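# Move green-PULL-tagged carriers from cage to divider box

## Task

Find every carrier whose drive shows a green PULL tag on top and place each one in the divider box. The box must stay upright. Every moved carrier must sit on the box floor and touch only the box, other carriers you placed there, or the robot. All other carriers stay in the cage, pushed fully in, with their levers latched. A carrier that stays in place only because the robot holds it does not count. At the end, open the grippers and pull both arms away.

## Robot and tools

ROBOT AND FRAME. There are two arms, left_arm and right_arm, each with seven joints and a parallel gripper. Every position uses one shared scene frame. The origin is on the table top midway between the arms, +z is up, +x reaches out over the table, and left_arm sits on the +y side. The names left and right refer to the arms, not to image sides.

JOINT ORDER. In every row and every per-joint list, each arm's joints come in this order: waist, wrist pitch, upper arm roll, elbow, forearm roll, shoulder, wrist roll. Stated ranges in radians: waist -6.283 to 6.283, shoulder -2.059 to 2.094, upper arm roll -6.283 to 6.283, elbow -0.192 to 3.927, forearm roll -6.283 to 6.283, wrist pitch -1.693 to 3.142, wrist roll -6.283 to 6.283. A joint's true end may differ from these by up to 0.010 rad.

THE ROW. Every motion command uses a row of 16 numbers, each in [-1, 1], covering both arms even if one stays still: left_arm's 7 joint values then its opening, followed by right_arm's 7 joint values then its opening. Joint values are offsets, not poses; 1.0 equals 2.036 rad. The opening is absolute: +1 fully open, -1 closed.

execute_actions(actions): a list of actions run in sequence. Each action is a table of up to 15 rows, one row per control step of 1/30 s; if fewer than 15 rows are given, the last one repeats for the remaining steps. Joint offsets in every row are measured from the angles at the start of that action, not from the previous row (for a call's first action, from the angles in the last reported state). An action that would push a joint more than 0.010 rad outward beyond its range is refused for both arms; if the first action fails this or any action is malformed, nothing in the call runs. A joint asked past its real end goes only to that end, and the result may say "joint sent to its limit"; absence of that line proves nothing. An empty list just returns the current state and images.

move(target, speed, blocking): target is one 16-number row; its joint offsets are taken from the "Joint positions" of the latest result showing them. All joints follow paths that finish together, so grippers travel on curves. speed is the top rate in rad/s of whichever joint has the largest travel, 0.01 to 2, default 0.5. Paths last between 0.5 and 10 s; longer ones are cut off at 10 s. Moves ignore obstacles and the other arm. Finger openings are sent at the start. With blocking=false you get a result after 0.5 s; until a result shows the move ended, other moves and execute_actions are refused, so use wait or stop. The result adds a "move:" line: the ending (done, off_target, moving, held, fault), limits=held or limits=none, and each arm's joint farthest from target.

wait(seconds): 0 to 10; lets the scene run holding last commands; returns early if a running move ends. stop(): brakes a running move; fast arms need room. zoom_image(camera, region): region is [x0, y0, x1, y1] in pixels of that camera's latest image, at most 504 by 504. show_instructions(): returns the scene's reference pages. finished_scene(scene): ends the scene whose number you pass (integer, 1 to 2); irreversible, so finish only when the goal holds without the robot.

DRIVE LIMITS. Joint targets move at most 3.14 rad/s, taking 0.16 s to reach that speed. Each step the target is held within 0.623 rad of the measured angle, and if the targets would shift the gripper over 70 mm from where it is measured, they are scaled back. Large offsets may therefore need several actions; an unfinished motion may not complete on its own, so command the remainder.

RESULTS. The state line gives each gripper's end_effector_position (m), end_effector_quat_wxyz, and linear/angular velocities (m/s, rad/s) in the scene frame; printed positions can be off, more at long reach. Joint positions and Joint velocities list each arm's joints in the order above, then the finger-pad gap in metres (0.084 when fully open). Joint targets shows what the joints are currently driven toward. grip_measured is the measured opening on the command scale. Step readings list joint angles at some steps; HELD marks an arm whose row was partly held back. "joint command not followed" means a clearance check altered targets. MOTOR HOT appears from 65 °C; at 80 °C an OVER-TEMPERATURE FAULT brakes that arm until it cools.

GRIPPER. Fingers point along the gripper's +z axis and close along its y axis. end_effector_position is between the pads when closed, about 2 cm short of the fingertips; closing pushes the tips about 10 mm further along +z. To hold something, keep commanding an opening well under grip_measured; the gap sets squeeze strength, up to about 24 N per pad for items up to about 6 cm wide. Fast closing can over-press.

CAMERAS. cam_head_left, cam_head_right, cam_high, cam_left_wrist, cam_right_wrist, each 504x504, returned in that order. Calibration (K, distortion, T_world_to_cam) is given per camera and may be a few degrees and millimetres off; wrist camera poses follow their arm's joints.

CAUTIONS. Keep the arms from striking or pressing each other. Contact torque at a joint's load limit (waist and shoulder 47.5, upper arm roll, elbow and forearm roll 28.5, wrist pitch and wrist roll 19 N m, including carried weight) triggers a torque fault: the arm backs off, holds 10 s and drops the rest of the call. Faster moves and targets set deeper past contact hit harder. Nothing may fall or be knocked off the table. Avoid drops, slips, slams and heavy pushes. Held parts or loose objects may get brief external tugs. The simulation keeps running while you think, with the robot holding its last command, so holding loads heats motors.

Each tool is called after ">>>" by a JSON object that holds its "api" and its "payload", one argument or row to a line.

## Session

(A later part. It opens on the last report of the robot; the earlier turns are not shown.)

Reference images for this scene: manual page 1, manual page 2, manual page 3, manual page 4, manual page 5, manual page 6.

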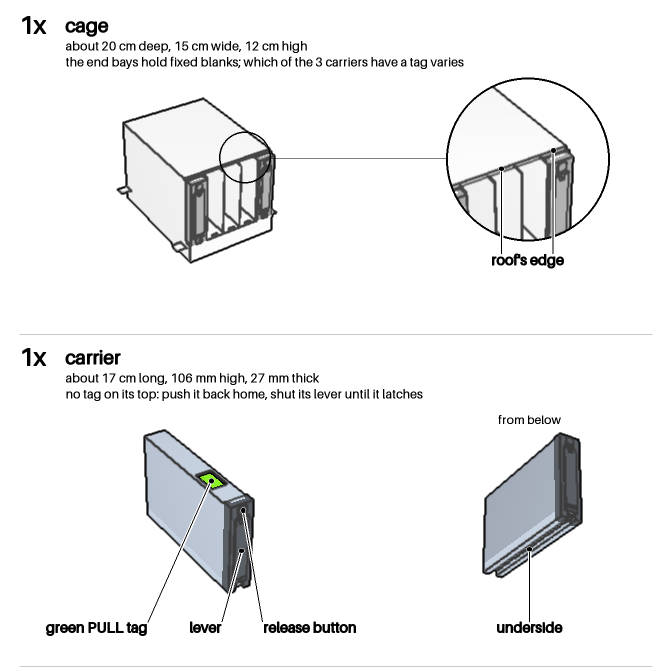

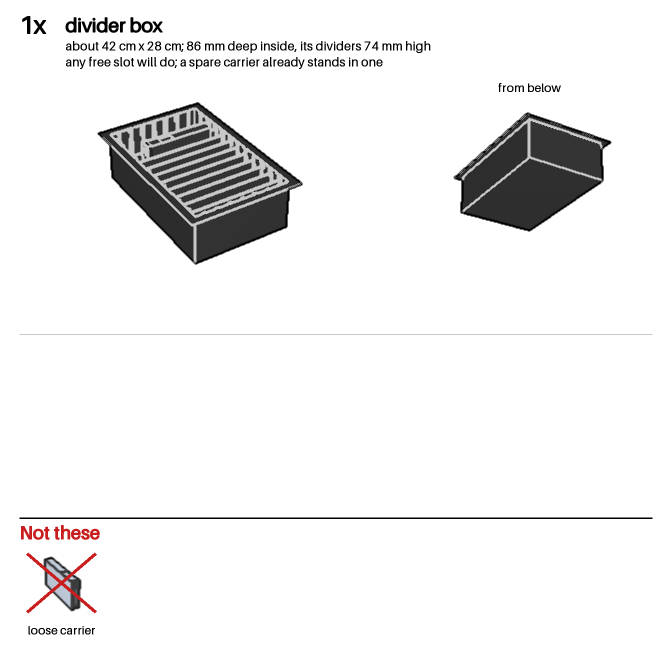

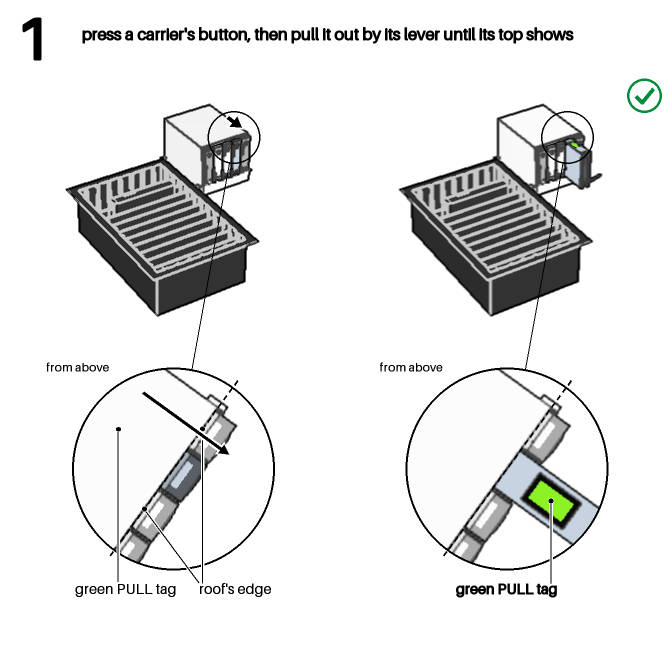

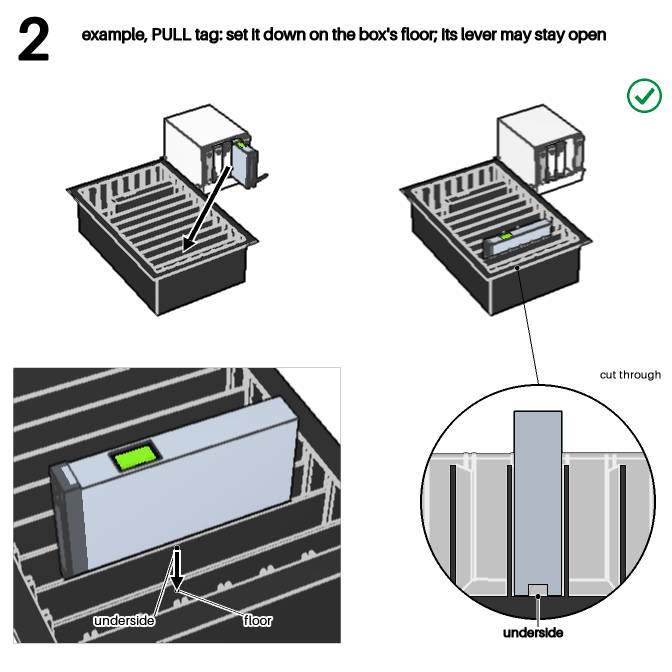

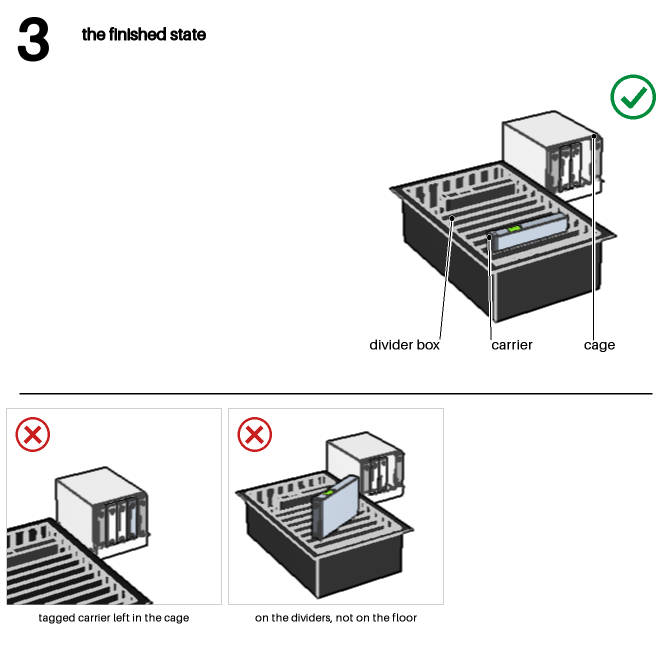

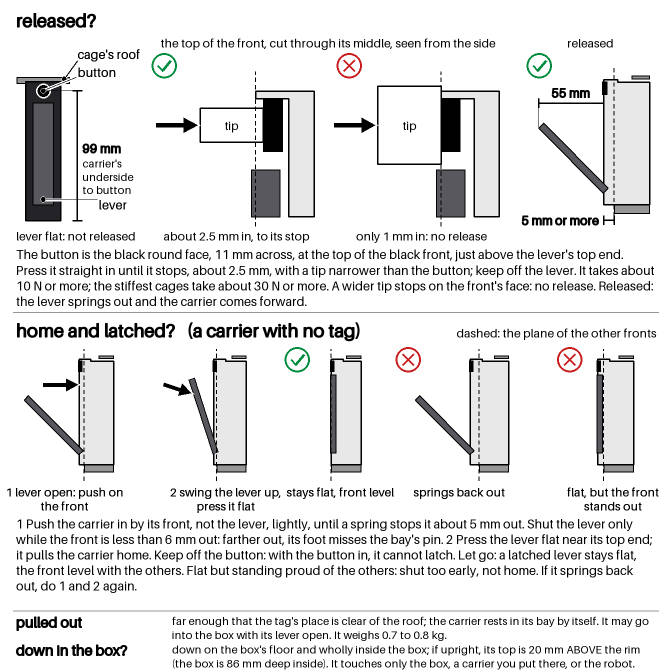

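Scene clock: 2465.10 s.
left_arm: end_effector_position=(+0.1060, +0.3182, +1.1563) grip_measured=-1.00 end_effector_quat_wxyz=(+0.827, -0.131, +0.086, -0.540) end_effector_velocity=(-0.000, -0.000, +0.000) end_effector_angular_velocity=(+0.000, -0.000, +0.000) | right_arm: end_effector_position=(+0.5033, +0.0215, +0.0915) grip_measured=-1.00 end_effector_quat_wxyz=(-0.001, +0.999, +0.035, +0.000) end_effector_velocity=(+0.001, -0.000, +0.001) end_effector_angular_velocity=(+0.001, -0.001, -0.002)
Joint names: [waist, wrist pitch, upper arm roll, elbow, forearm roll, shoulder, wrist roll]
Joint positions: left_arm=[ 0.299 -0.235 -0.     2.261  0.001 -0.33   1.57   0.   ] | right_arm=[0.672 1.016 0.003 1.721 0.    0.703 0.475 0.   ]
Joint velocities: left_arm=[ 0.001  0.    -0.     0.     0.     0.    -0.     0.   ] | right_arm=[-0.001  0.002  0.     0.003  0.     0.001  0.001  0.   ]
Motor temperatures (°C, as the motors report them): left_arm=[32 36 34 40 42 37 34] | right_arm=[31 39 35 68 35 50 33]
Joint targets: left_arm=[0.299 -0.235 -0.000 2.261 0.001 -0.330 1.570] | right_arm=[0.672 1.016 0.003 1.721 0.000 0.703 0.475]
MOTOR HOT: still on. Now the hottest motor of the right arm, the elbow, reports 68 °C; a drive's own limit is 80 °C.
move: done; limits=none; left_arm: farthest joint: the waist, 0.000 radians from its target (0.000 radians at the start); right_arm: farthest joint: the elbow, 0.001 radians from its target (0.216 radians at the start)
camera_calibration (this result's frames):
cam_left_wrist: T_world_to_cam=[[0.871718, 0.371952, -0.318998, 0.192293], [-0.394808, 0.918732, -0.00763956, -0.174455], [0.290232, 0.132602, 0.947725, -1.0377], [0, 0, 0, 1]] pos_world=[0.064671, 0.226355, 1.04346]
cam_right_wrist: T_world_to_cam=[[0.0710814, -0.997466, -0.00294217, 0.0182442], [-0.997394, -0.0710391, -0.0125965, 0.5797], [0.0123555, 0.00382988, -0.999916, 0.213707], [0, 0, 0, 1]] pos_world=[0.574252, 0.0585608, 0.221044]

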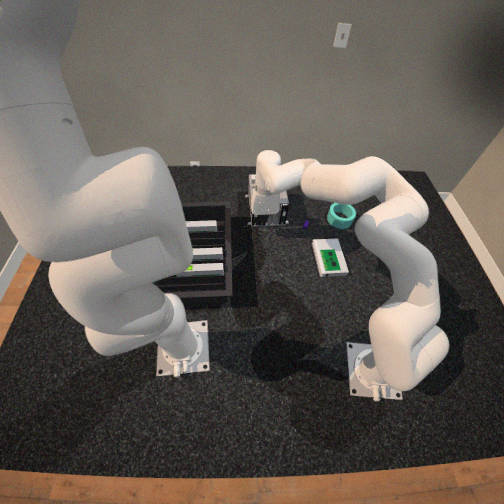

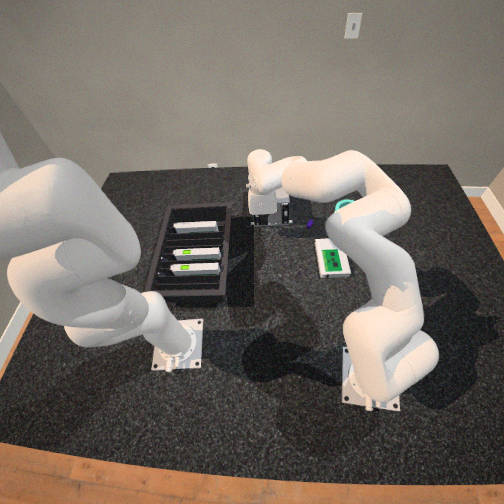

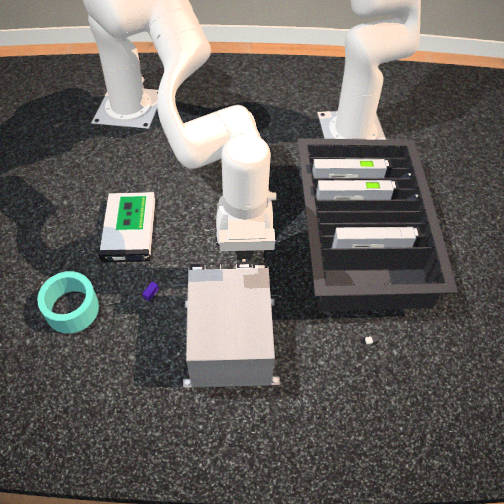

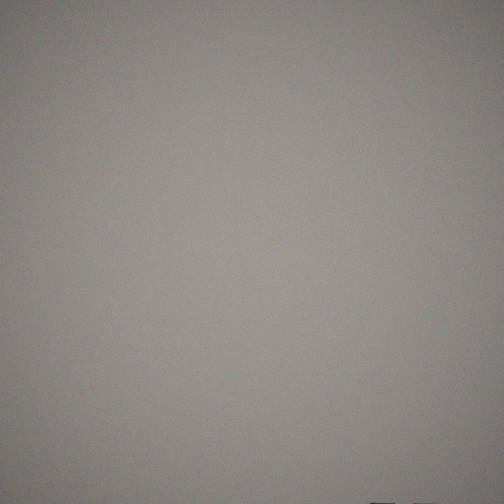

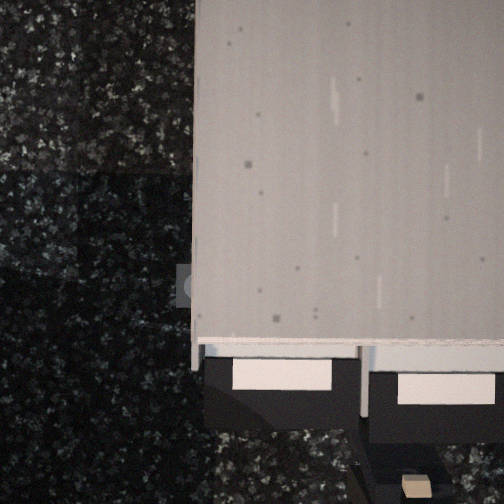

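>>> {"api": "move", "payload": {
  "target": [0,0,0,0,0,0,0,-1,-0.0074,-0.0709,0,-0.0293,0,-0.0177,-0.0076,-1],
  "speed": 0.1
}}

Scene clock: 2471.17 s.
left_arm: end_effector_position=(+0.1060, +0.3182, +1.1563) grip_measured=-1.00 end_effector_quat_wxyz=(+0.827, -0.131, +0.086, -0.540) end_effector_velocity=(+0.001, -0.000, -0.000) end_effector_angular_velocity=(+0.000, +0.001, -0.001) | right_arm: end_effector_position=(+0.5245, +0.0234, +0.1018) grip_measured=-1.00 end_effector_quat_wxyz=(-0.029, +0.998, +0.035, +0.052) end_effector_velocity=(+0.002, +0.001, +0.001) end_effector_angular_velocity=(+0.002, -0.005, -0.000)
Joint names: [waist, wrist pitch, upper arm roll, elbow, forearm roll, shoulder, wrist roll]
Joint positions: left_arm=[ 0.299 -0.235 -0.     2.261  0.001 -0.33   1.57   0.   ] | right_arm=[0.657 0.873 0.004 1.66  0.    0.667 0.459 0.   ]
Joint velocities: left_arm=[ 0.    -0.    -0.001 -0.     0.     0.     0.001  0.   ] | right_arm=[ 0.001 -0.004 -0.002  0.003 -0.     0.002 -0.     0.   ]
Motor temperatures (°C, as the motors report them): left_arm=[32 36 34 40 42 37 34] | right_arm=[31 39 35 70 35 50 33]
Joint targets: left_arm=[0.299 -0.235 -0.000 2.261 0.001 -0.330 1.570] | right_arm=[0.657 0.872 0.003 1.661 0.000 0.667 0.459]
MOTOR HOT: still on. Now the hottest motor of the right arm, the elbow, reports 70 °C; a drive's own limit is 80 °C.
move: done; limits=none; left_arm: farthest joint: the waist, 0.000 radians from its target (0.000 radians at the start); right_arm: farthest joint: the upper arm roll, 0.001 radians from its target (0.000 radians at the start)
camera_calibration (this result's frames):
cam_left_wrist: T_world_to_cam=[[0.871718, 0.371952, -0.318998, 0.192293], [-0.394808, 0.918732, -0.00763957, -0.174455], [0.290232, 0.132602, 0.947725, -1.0377], [0, 0, 0, 1]] pos_world=[0.064671, 0.226355, 1.04346]
cam_right_wrist: T_world_to_cam=[[0.0748672, -0.995672, -0.0550642, 0.0219145], [-0.99073, -0.0679916, -0.117605, 0.608163], [0.113352, 0.0633586, -0.991533, 0.168539], [0, 0, 0, 1]] pos_world=[0.581781, 0.0524913, 0.239841]

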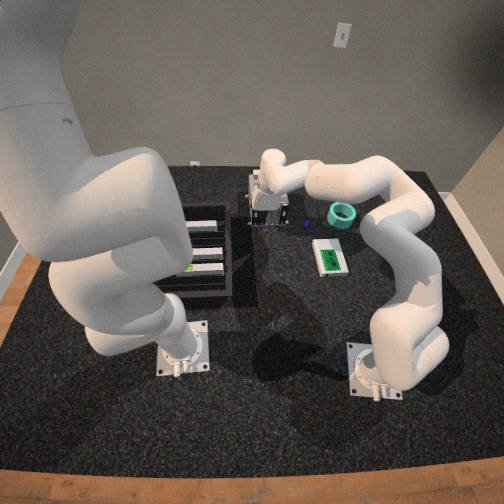

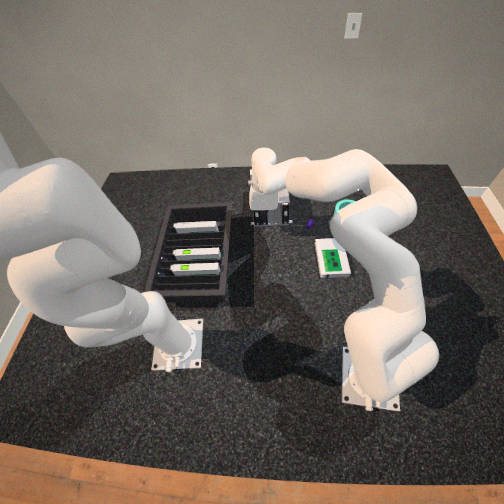

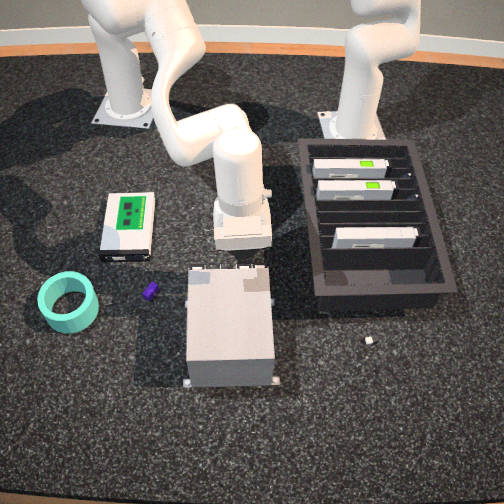

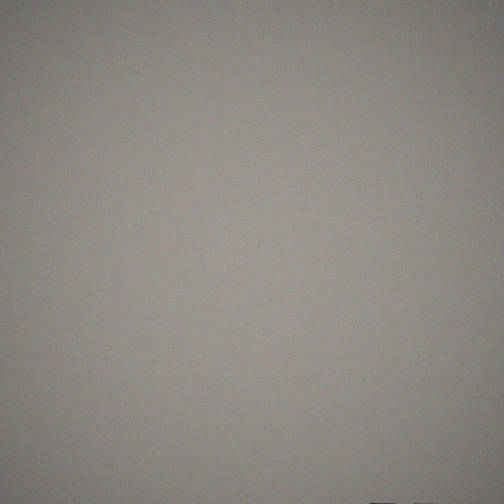

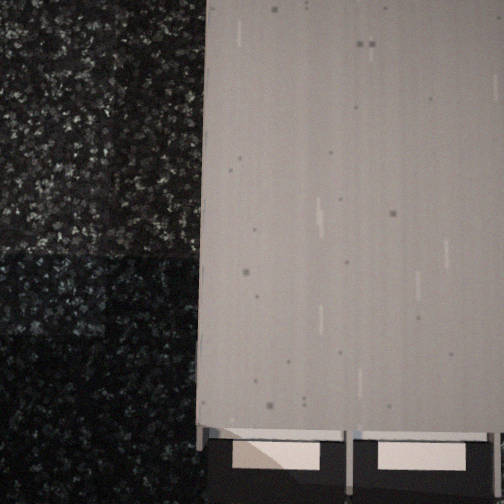

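>>> {"api": "execute_actions", "payload": {
  "actions": [
    [[0,0,0,0,0,0,0,-1,-0.0004,0.0014,0,0.0035,0,0.0021,-0.0004,-1],[0,0,0,0,0,0,0,-1,-0.0008,0.0028,0,0.007,0,0.0042,-0.0008,-1],[0,0,0,0,0,0,0,-1,-0.0011,0.0042,0,0.0105,0,0.0063,-0.0011,-1],[0,0,0,0,0,0,0,-1,-0.0015,0.0056,0,0.014,0,0.0084,-0.0015,-1]],
    [[0,0,0,0,0,0,0,-1,-0.0008,0.0028,0,0.007,0,0.0042,-0.0008,-1],[0,0,0,0,0,0,0,-1,-0.0015,0.0056,0,0.014,0,0.0084,-0.0015,-1]],
    [[0,0,0,0,0,0,0,-1,-0.001,0.004,0,0.01,0,0.006,-0.001,-1],[0,0,0,0,0,0,0,-1,-0.002,0.0079,0,0.0196,0,0.0117,-0.002,-1]],
    [[0,0,0,0,0,0,0,-1,0.001,-0.004,0,-0.01,0,-0.006,0.001,-1],[0,0,0,0,0,0,0,-1,0.002,-0.008,0,-0.02,0,-0.012,0.002,-1],[0,0,0,0,0,0,0,-1,0.0036,-0.0135,0,-0.0336,0,-0.02,0.0036,-1]]
  ]
}}

Scene clock: 2481.57 s.
left_arm: end_effector_position=(+0.1060, +0.3182, +1.1563) grip_measured=-1.00 end_effector_quat_wxyz=(+0.827, -0.131, +0.086, -0.540) end_effector_velocity=(-0.000, +0.000, -0.000) end_effector_angular_velocity=(-0.000, -0.001, +0.000) | right_arm: end_effector_position=(+0.5203, +0.0204, +0.1001) grip_measured=-1.00 end_effector_quat_wxyz=(-0.020, +0.999, +0.036, +0.034) end_effector_velocity=(-0.030, +0.022, -0.014) end_effector_angular_velocity=(+0.001, +0.051, +0.040)
Joint names: [waist, wrist pitch, upper arm roll, elbow, forearm roll, shoulder, wrist roll]
Joint positions: left_arm=[ 0.299 -0.235 -0.     2.261  0.001 -0.33   1.57   0.   ] | right_arm=[0.654 0.932 0.006 1.692 0.    0.682 0.457 0.   ]
Joint velocities: left_arm=[-0.001 -0.001  0.001 -0.    -0.     0.     0.     0.   ] | right_arm=[ 0.021  0.012  0.03  -0.034  0.008 -0.003  0.001  0.   ]
Motor temperatures (°C, as the motors report them): left_arm=[32 36 34 40 42 37 34] | right_arm=[31 42 35 76 35 52 33]
Joint targets: left_arm=[0.299 -0.235 -0.000 2.261 0.001 -0.330 1.570] | right_arm=[0.657 0.935 0.010 1.687 0.001 0.683 0.457]
MOTOR HOT: still on. Now the hottest motor of the right arm, the elbow, reports 76 °C; a drive's own limit is 80 °C.
Step readings (joint positions; steps 1 to 15: 1st action; 16 to 30: 2nd action; 31 to 45: 3rd action; 46 to 60: 4th action):
0: left_arm=[0.299 -0.235 -0.000 2.261 0.001 -0.330 1.570] | right_arm=[0.657 0.874 0.003 1.661 0.000 0.667 0.459]
1: left_arm=[0.299 -0.235 -0.000 2.261 0.001 -0.330 1.570] | right_arm=[0.657 0.874 0.003 1.661 0.000 0.667 0.459]
2: left_arm=[0.299 -0.235 -0.000 2.261 0.001 -0.330 1.570] | right_arm=[0.657 0.874 0.003 1.662 0.000 0.667 0.459]
4: left_arm=[0.299 -0.235 -0.000 2.261 0.001 -0.330 1.570] | right_arm=[0.656 0.879 0.004 1.668 0.000 0.671 0.459]
8: left_arm=[0.299 -0.235 -0.000 2.261 0.001 -0.330 1.570] | right_arm=[0.655 0.892 0.005 1.683 0.001 0.680 0.457]
15: left_arm=[0.299 -0.235 -0.000 2.261 0.001 -0.330 1.570] | right_arm=[0.655 0.898 0.005 1.688 0.001 0.683 0.456]
16: left_arm=[0.299 -0.235 -0.000 2.261 0.001 -0.330 1.570] | right_arm=[0.655 0.899 0.005 1.689 0.001 0.683 0.456]
17: left_arm=[0.299 -0.235 -0.000 2.261 0.001 -0.330 1.570] | right_arm=[0.655 0.901 0.005 1.691 0.001 0.684 0.456]
19: left_arm=[0.299 -0.235 -0.000 2.261 0.001 -0.330 1.570] | right_arm=[0.654 0.912 0.006 1.702 0.001 0.690 0.455]
23: left_arm=[0.299 -0.235 -0.000 2.261 0.001 -0.330 1.570] | right_arm=[0.654 0.922 0.007 1.713 0.001 0.698 0.454]
30: left_arm=[0.299 -0.235 -0.000 2.261 0.001 -0.330 1.570] | right_arm=[0.653 0.925 0.007 1.716 0.001 0.700 0.453]
31: left_arm=[0.299 -0.235 -0.000 2.261 0.001 -0.330 1.570] | right_arm=[0.653 0.925 0.007 1.716 0.001 0.700 0.453]
32: left_arm=[0.299 -0.235 -0.000 2.261 0.001 -0.330 1.570] | right_arm=[0.653 0.928 0.007 1.719 0.001 0.701 0.453]
34: left_arm=[0.299 -0.235 -0.000 2.261 0.001 -0.330 1.570] | right_arm=[0.652 0.943 0.008 1.734 0.002 0.709 0.452]
38: left_arm=[0.299 -0.235 -0.000 2.261 0.001 -0.330 1.570] | right_arm=[0.651 0.958 0.009 1.750 0.002 0.721 0.450]
45: left_arm=[0.299 -0.235 -0.000 2.261 0.001 -0.330 1.570] | right_arm=[0.650 0.963 0.010 1.755 0.001 0.723 0.449]
46: left_arm=[0.299 -0.235 -0.000 2.261 0.001 -0.330 1.570] | right_arm=[0.650 0.963 0.010 1.755 0.001 0.723 0.449]
47: left_arm=[0.299 -0.235 -0.000 2.261 0.001 -0.330 1.570] | right_arm=[0.650 0.963 0.010 1.754 0.001 0.722 0.450]
49: left_arm=[0.299 -0.235 -0.000 2.261 0.001 -0.330 1.570] | right_arm=[0.651 0.956 0.008 1.739 0.000 0.714 0.451]
53: left_arm=[0.299 -0.235 -0.000 2.261 0.001 -0.330 1.570] | right_arm=[0.651 0.938 0.002 1.704 -0.001 0.690 0.455]
60: Joint positions above
camera_calibration (this result's frames):
cam_left_wrist: T_world_to_cam=[[0.871718, 0.371951, -0.318998, 0.192293], [-0.394807, 0.918732, -0.00763954, -0.174455], [0.290232, 0.132602, 0.947725, -1.0377], [0, 0, 0, 1]] pos_world=[0.0646711, 0.226355, 1.04346]
cam_right_wrist: T_world_to_cam=[[0.0752229, -0.996452, -0.0377496, 0.0172795], [-0.994184, -0.0720182, -0.0800738, 0.601715], [0.077071, 0.0435535, -0.996074, 0.187261], [0, 0, 0, 1]] pos_world=[0.582483, 0.0523967, 0.23536]

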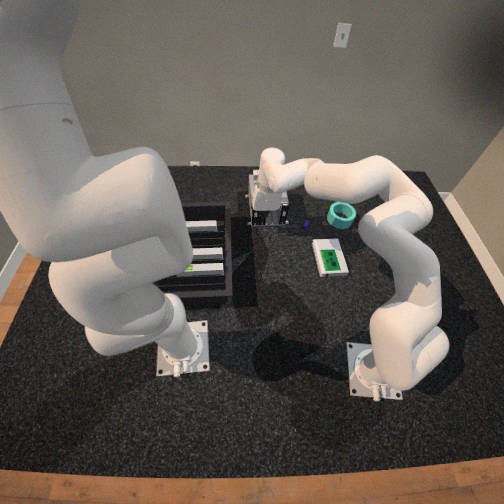

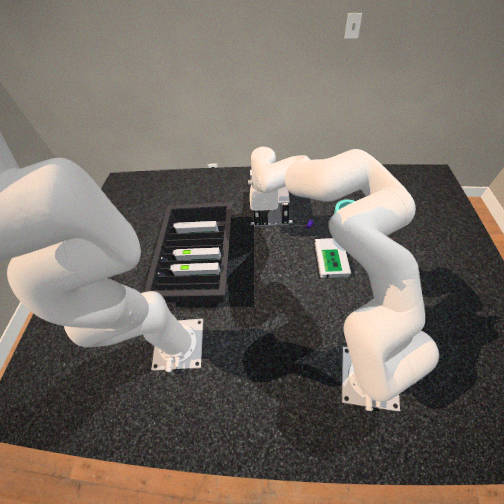

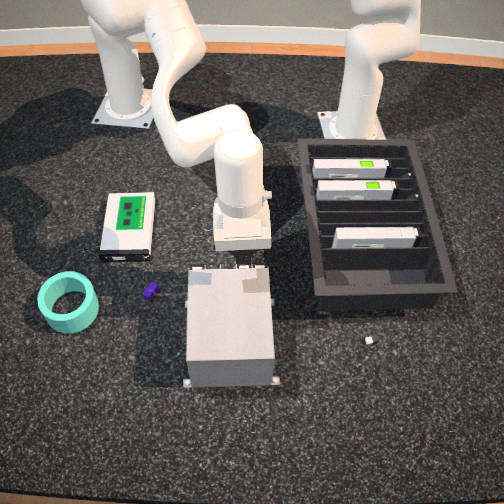

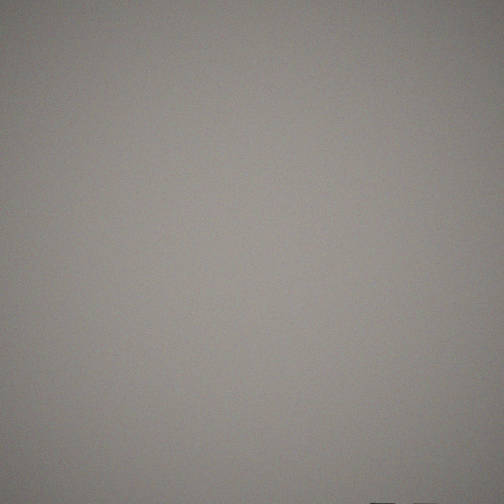

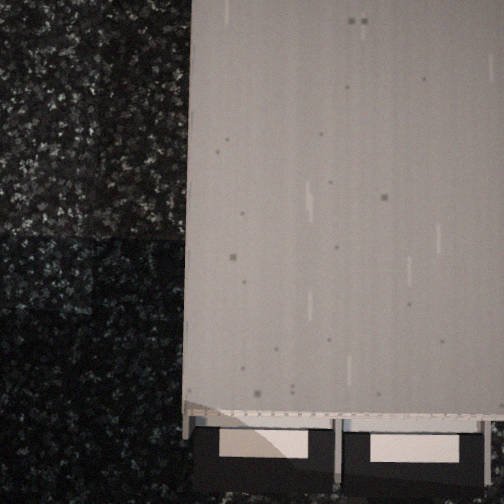

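>>> {"api": "move", "payload": {
  "target": [0,0,0,0,0,0,0,-1,0.0255,0.0334,-0.0015,-0.0821,0,-0.0786,0.0255,-1],
  "speed": 0.3
}}

Scene clock: 2486.90 s.
left_arm: end_effector_position=(+0.1060, +0.3182, +1.1563) grip_measured=-1.00 end_effector_quat_wxyz=(+0.827, -0.131, +0.086, -0.540) end_effector_velocity=(+0.000, -0.000, -0.000) end_effector_angular_velocity=(+0.000, -0.001, -0.001) | right_arm: end_effector_position=(+0.4589, +0.0184, +0.1245) grip_measured=-1.00 end_effector_quat_wxyz=(-0.001, +0.999, +0.035, +0.001) end_effector_velocity=(-0.001, +0.002, +0.002) end_effector_angular_velocity=(+0.003, -0.002, +0.003)
Joint names: [waist, wrist pitch, upper arm roll, elbow, forearm roll, shoulder, wrist roll]
Joint positions: left_arm=[ 0.299 -0.235 -0.     2.261  0.001 -0.33   1.57   0.   ] | right_arm=[0.706 1.    0.003 1.526 0.    0.523 0.508 0.   ]
Joint velocities: left_arm=[-0.001 -0.002 -0.    -0.001 -0.    -0.     0.     0.   ] | right_arm=[ 0.002 -0.001  0.001 -0.002  0.001 -0.004  0.     0.   ]
Motor temperatures (°C, as the motors report them): left_arm=[32 36 34 40 42 37 34] | right_arm=[31 42 35 75 35 52 33]
Joint targets: left_arm=[0.299 -0.235 -0.000 2.261 0.001 -0.330 1.570] | right_arm=[0.706 1.000 0.003 1.525 0.000 0.522 0.508]
MOTOR HOT: still on. Now the hottest motor of the right arm, the elbow, reports 75 °C; a drive's own limit is 80 °C.
move: done; limits=none; left_arm: farthest joint: the waist, 0.000 radians from its target (0.000 radians at the start); right_arm: farthest joint: the shoulder, 0.001 radians from its target (0.161 radians at the start)
camera_calibration (this result's frames):
cam_left_wrist: T_world_to_cam=[[0.871718, 0.371951, -0.318998, 0.192293], [-0.394807, 0.918732, -0.00763954, -0.174455], [0.290232, 0.132602, 0.947725, -1.0377], [0, 0, 0, 1]] pos_world=[0.0646712, 0.226355, 1.04346]
cam_right_wrist: T_world_to_cam=[[0.0718298, -0.997413, -0.00272724, 0.0180029], [-0.997329, -0.0717869, -0.0134822, 0.535656], [0.0132515, 0.00368838, -0.999905, 0.246892], [0, 0, 0, 1]] pos_world=[0.529661, 0.0554988, 0.25414]

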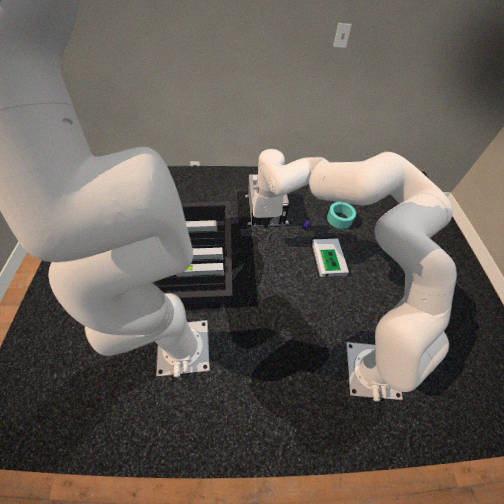

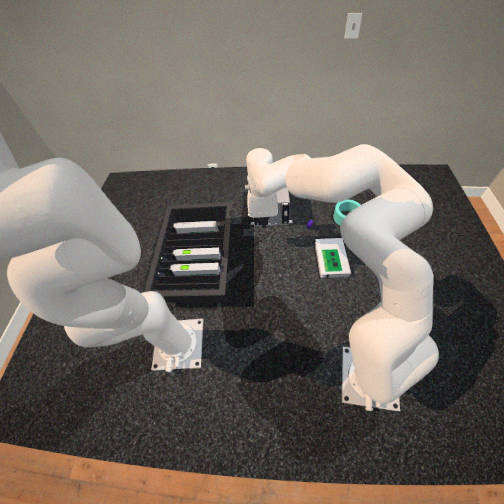

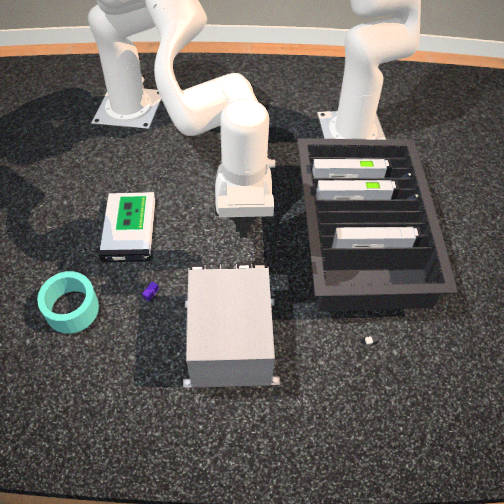

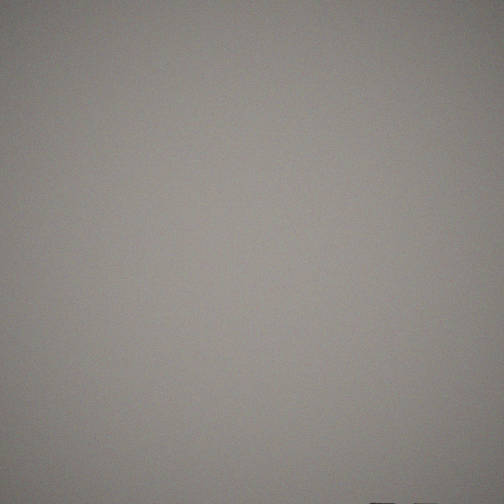

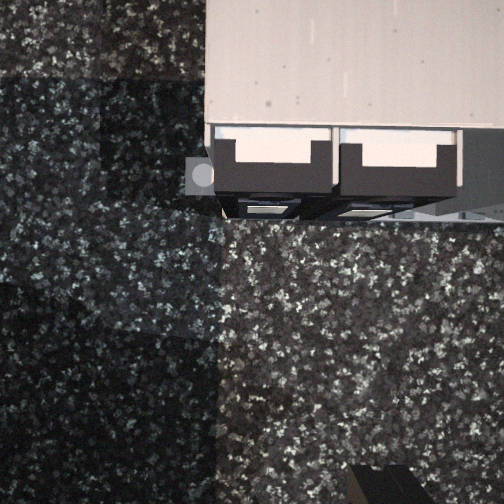

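>>> {"api": "zoom_image", "payload": {
  "camera": "cam_right_wrist",
  "region": [180, 100, 504, 260]
}}

Region (180, 100, 504, 260) of cam_right_wrist's 504x504 image, scaled by 1.556, with more detail than that image has; it fills the top 249 rows of this view, and the rest is white.

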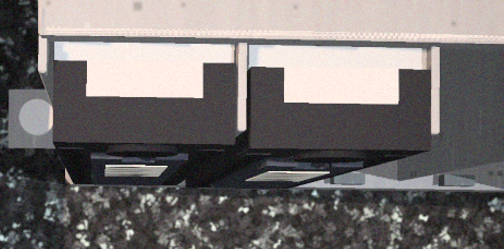

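>>> {"api": "move", "payload": {
  "target": [0,0,0,0,0,0,0,-1,-0.052,-0.624,0,0.5275,0,-0.225,0,-1],
  "speed": 0.8
}}

Scene clock: 2501.00 s.
left_arm: end_effector_position=(+0.1060, +0.3182, +1.1563) grip_measured=-1.00 end_effector_quat_wxyz=(+0.827, -0.131, +0.086, -0.540) end_effector_velocity=(+0.000, +0.000, -0.000) end_effector_angular_velocity=(-0.001, +0.001, -0.000) | right_arm: end_effector_position=(+0.1488, -0.2117, +1.1439) grip_measured=-1.00 end_effector_quat_wxyz=(-0.465, +0.168, -0.003, +0.869) end_effector_velocity=(+0.001, +0.001, -0.000) end_effector_angular_velocity=(-0.001, +0.001, -0.000)
Joint names: [waist, wrist pitch, upper arm roll, elbow, forearm roll, shoulder, wrist roll]
Joint positions: left_arm=[ 0.299 -0.235 -0.     2.261  0.001 -0.33   1.57   0.   ] | right_arm=[ 0.6   -0.27   0.003  2.599  0.     0.065  0.508  0.   ]
Joint velocities: left_arm=[-0.001  0.     0.001 -0.001 -0.    -0.    -0.     0.   ] | right_arm=[ 0.001 -0.     0.    -0.001 -0.001  0.001 -0.     0.   ]
Motor temperatures (°C, as the motors report them): left_arm=[32 36 34 40 42 37 34] | right_arm=[31 41 35 72 35 51 33]
Joint targets: left_arm=[0.299 -0.235 -0.000 2.261 0.001 -0.330 1.570] | right_arm=[0.600 -0.270 0.003 2.599 0.000 0.065 0.508]
MOTOR HOT: still on. Now the hottest motor of the right arm, the elbow, reports 72 °C; a drive's own limit is 80 °C.
move: done; limits=none; left_arm: farthest joint: the waist, 0.000 radians from its target (0.000 radians at the start); right_arm: farthest joint: the elbow, 0.001 radians from its target (1.075 radians at the start)
camera_calibration (this result's frames):
cam_left_wrist: T_world_to_cam=[[0.871718, 0.371951, -0.318998, 0.192293], [-0.394807, 0.918732, -0.00763956, -0.174455], [0.290232, 0.132602, 0.947725, -1.0377], [0, 0, 0, 1]] pos_world=[0.064671, 0.226355, 1.04346]
cam_right_wrist: T_world_to_cam=[[0.806323, -0.569242, -0.160641, -0.0244105], [0.516411, 0.80995, -0.278031, 0.487677], [0.288378, 0.141226, 0.947044, -0.967824], [0, 0, 0, 1]] pos_world=[0.0469404, -0.272207, 1.04824]

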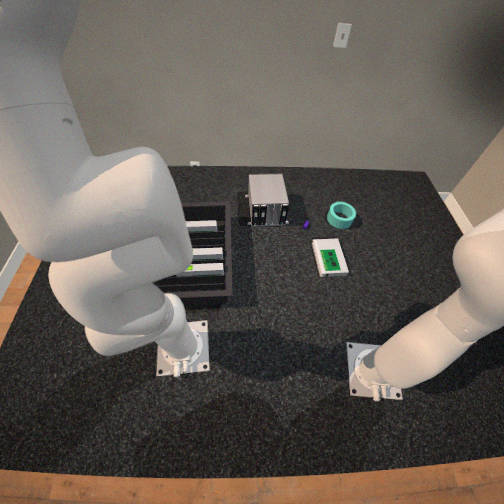

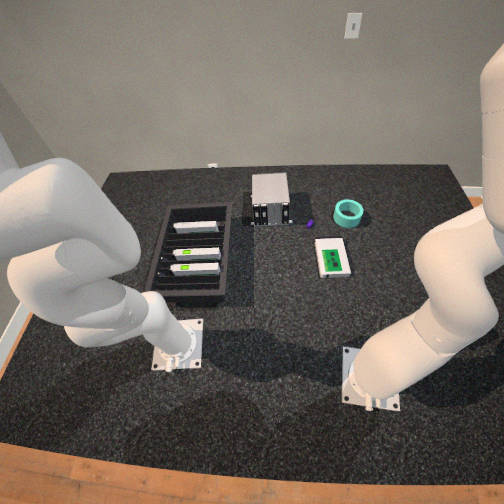

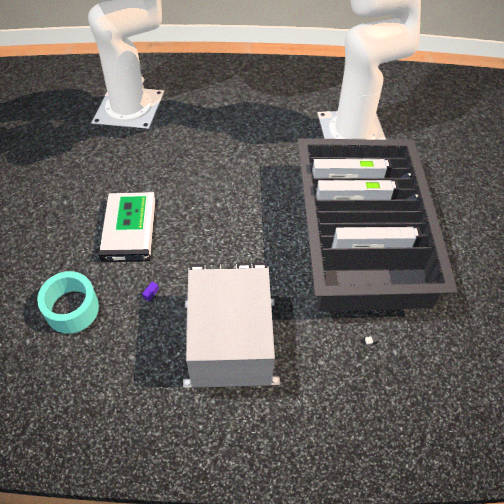

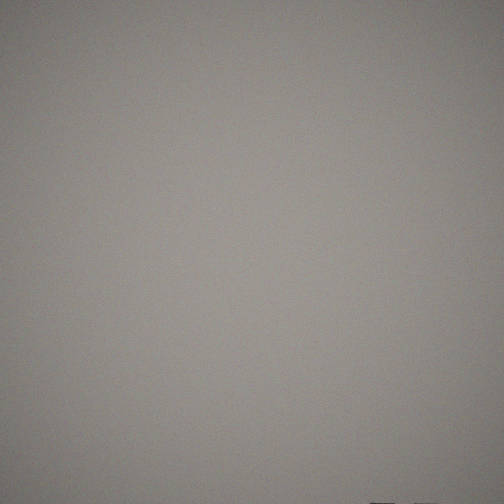

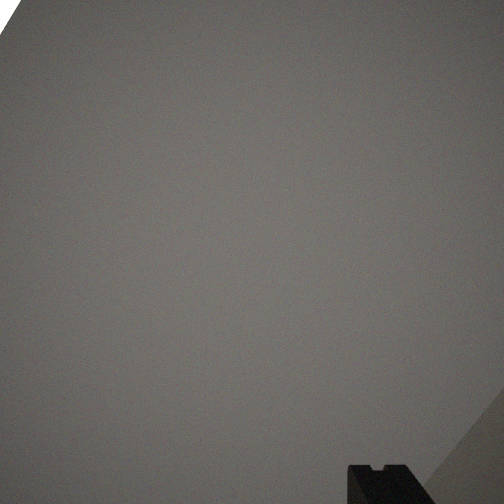

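>>> {"api": "zoom_image", "payload": {
  "camera": "cam_head_right",
  "region": [150, 165, 310, 295]
}}

>>> {"api": "zoom_image", "payload": {
  "camera": "cam_high",
  "region": [170, 130, 470, 330]
}}

Region (150, 165, 310, 295) of cam_head_right's 504x504 image, scaled by 3.150, with more detail than that image has; it fills the top 410 rows of this view, and the rest is white.

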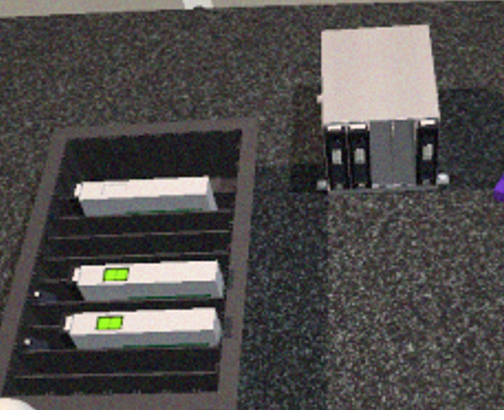

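Region (170, 130, 470, 330) of cam_high's 504x504 image, scaled by 1.680, with more detail than that image has.

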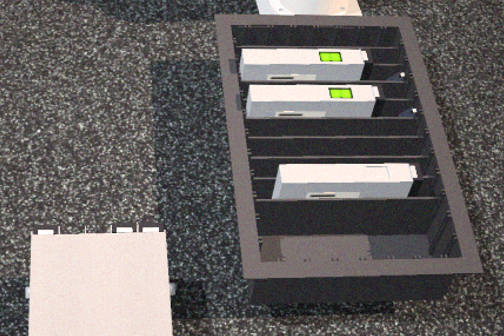

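>>> {"api": "finished_scene", "payload": {
  "scene": 2
}}

The scene is finished: the task was done.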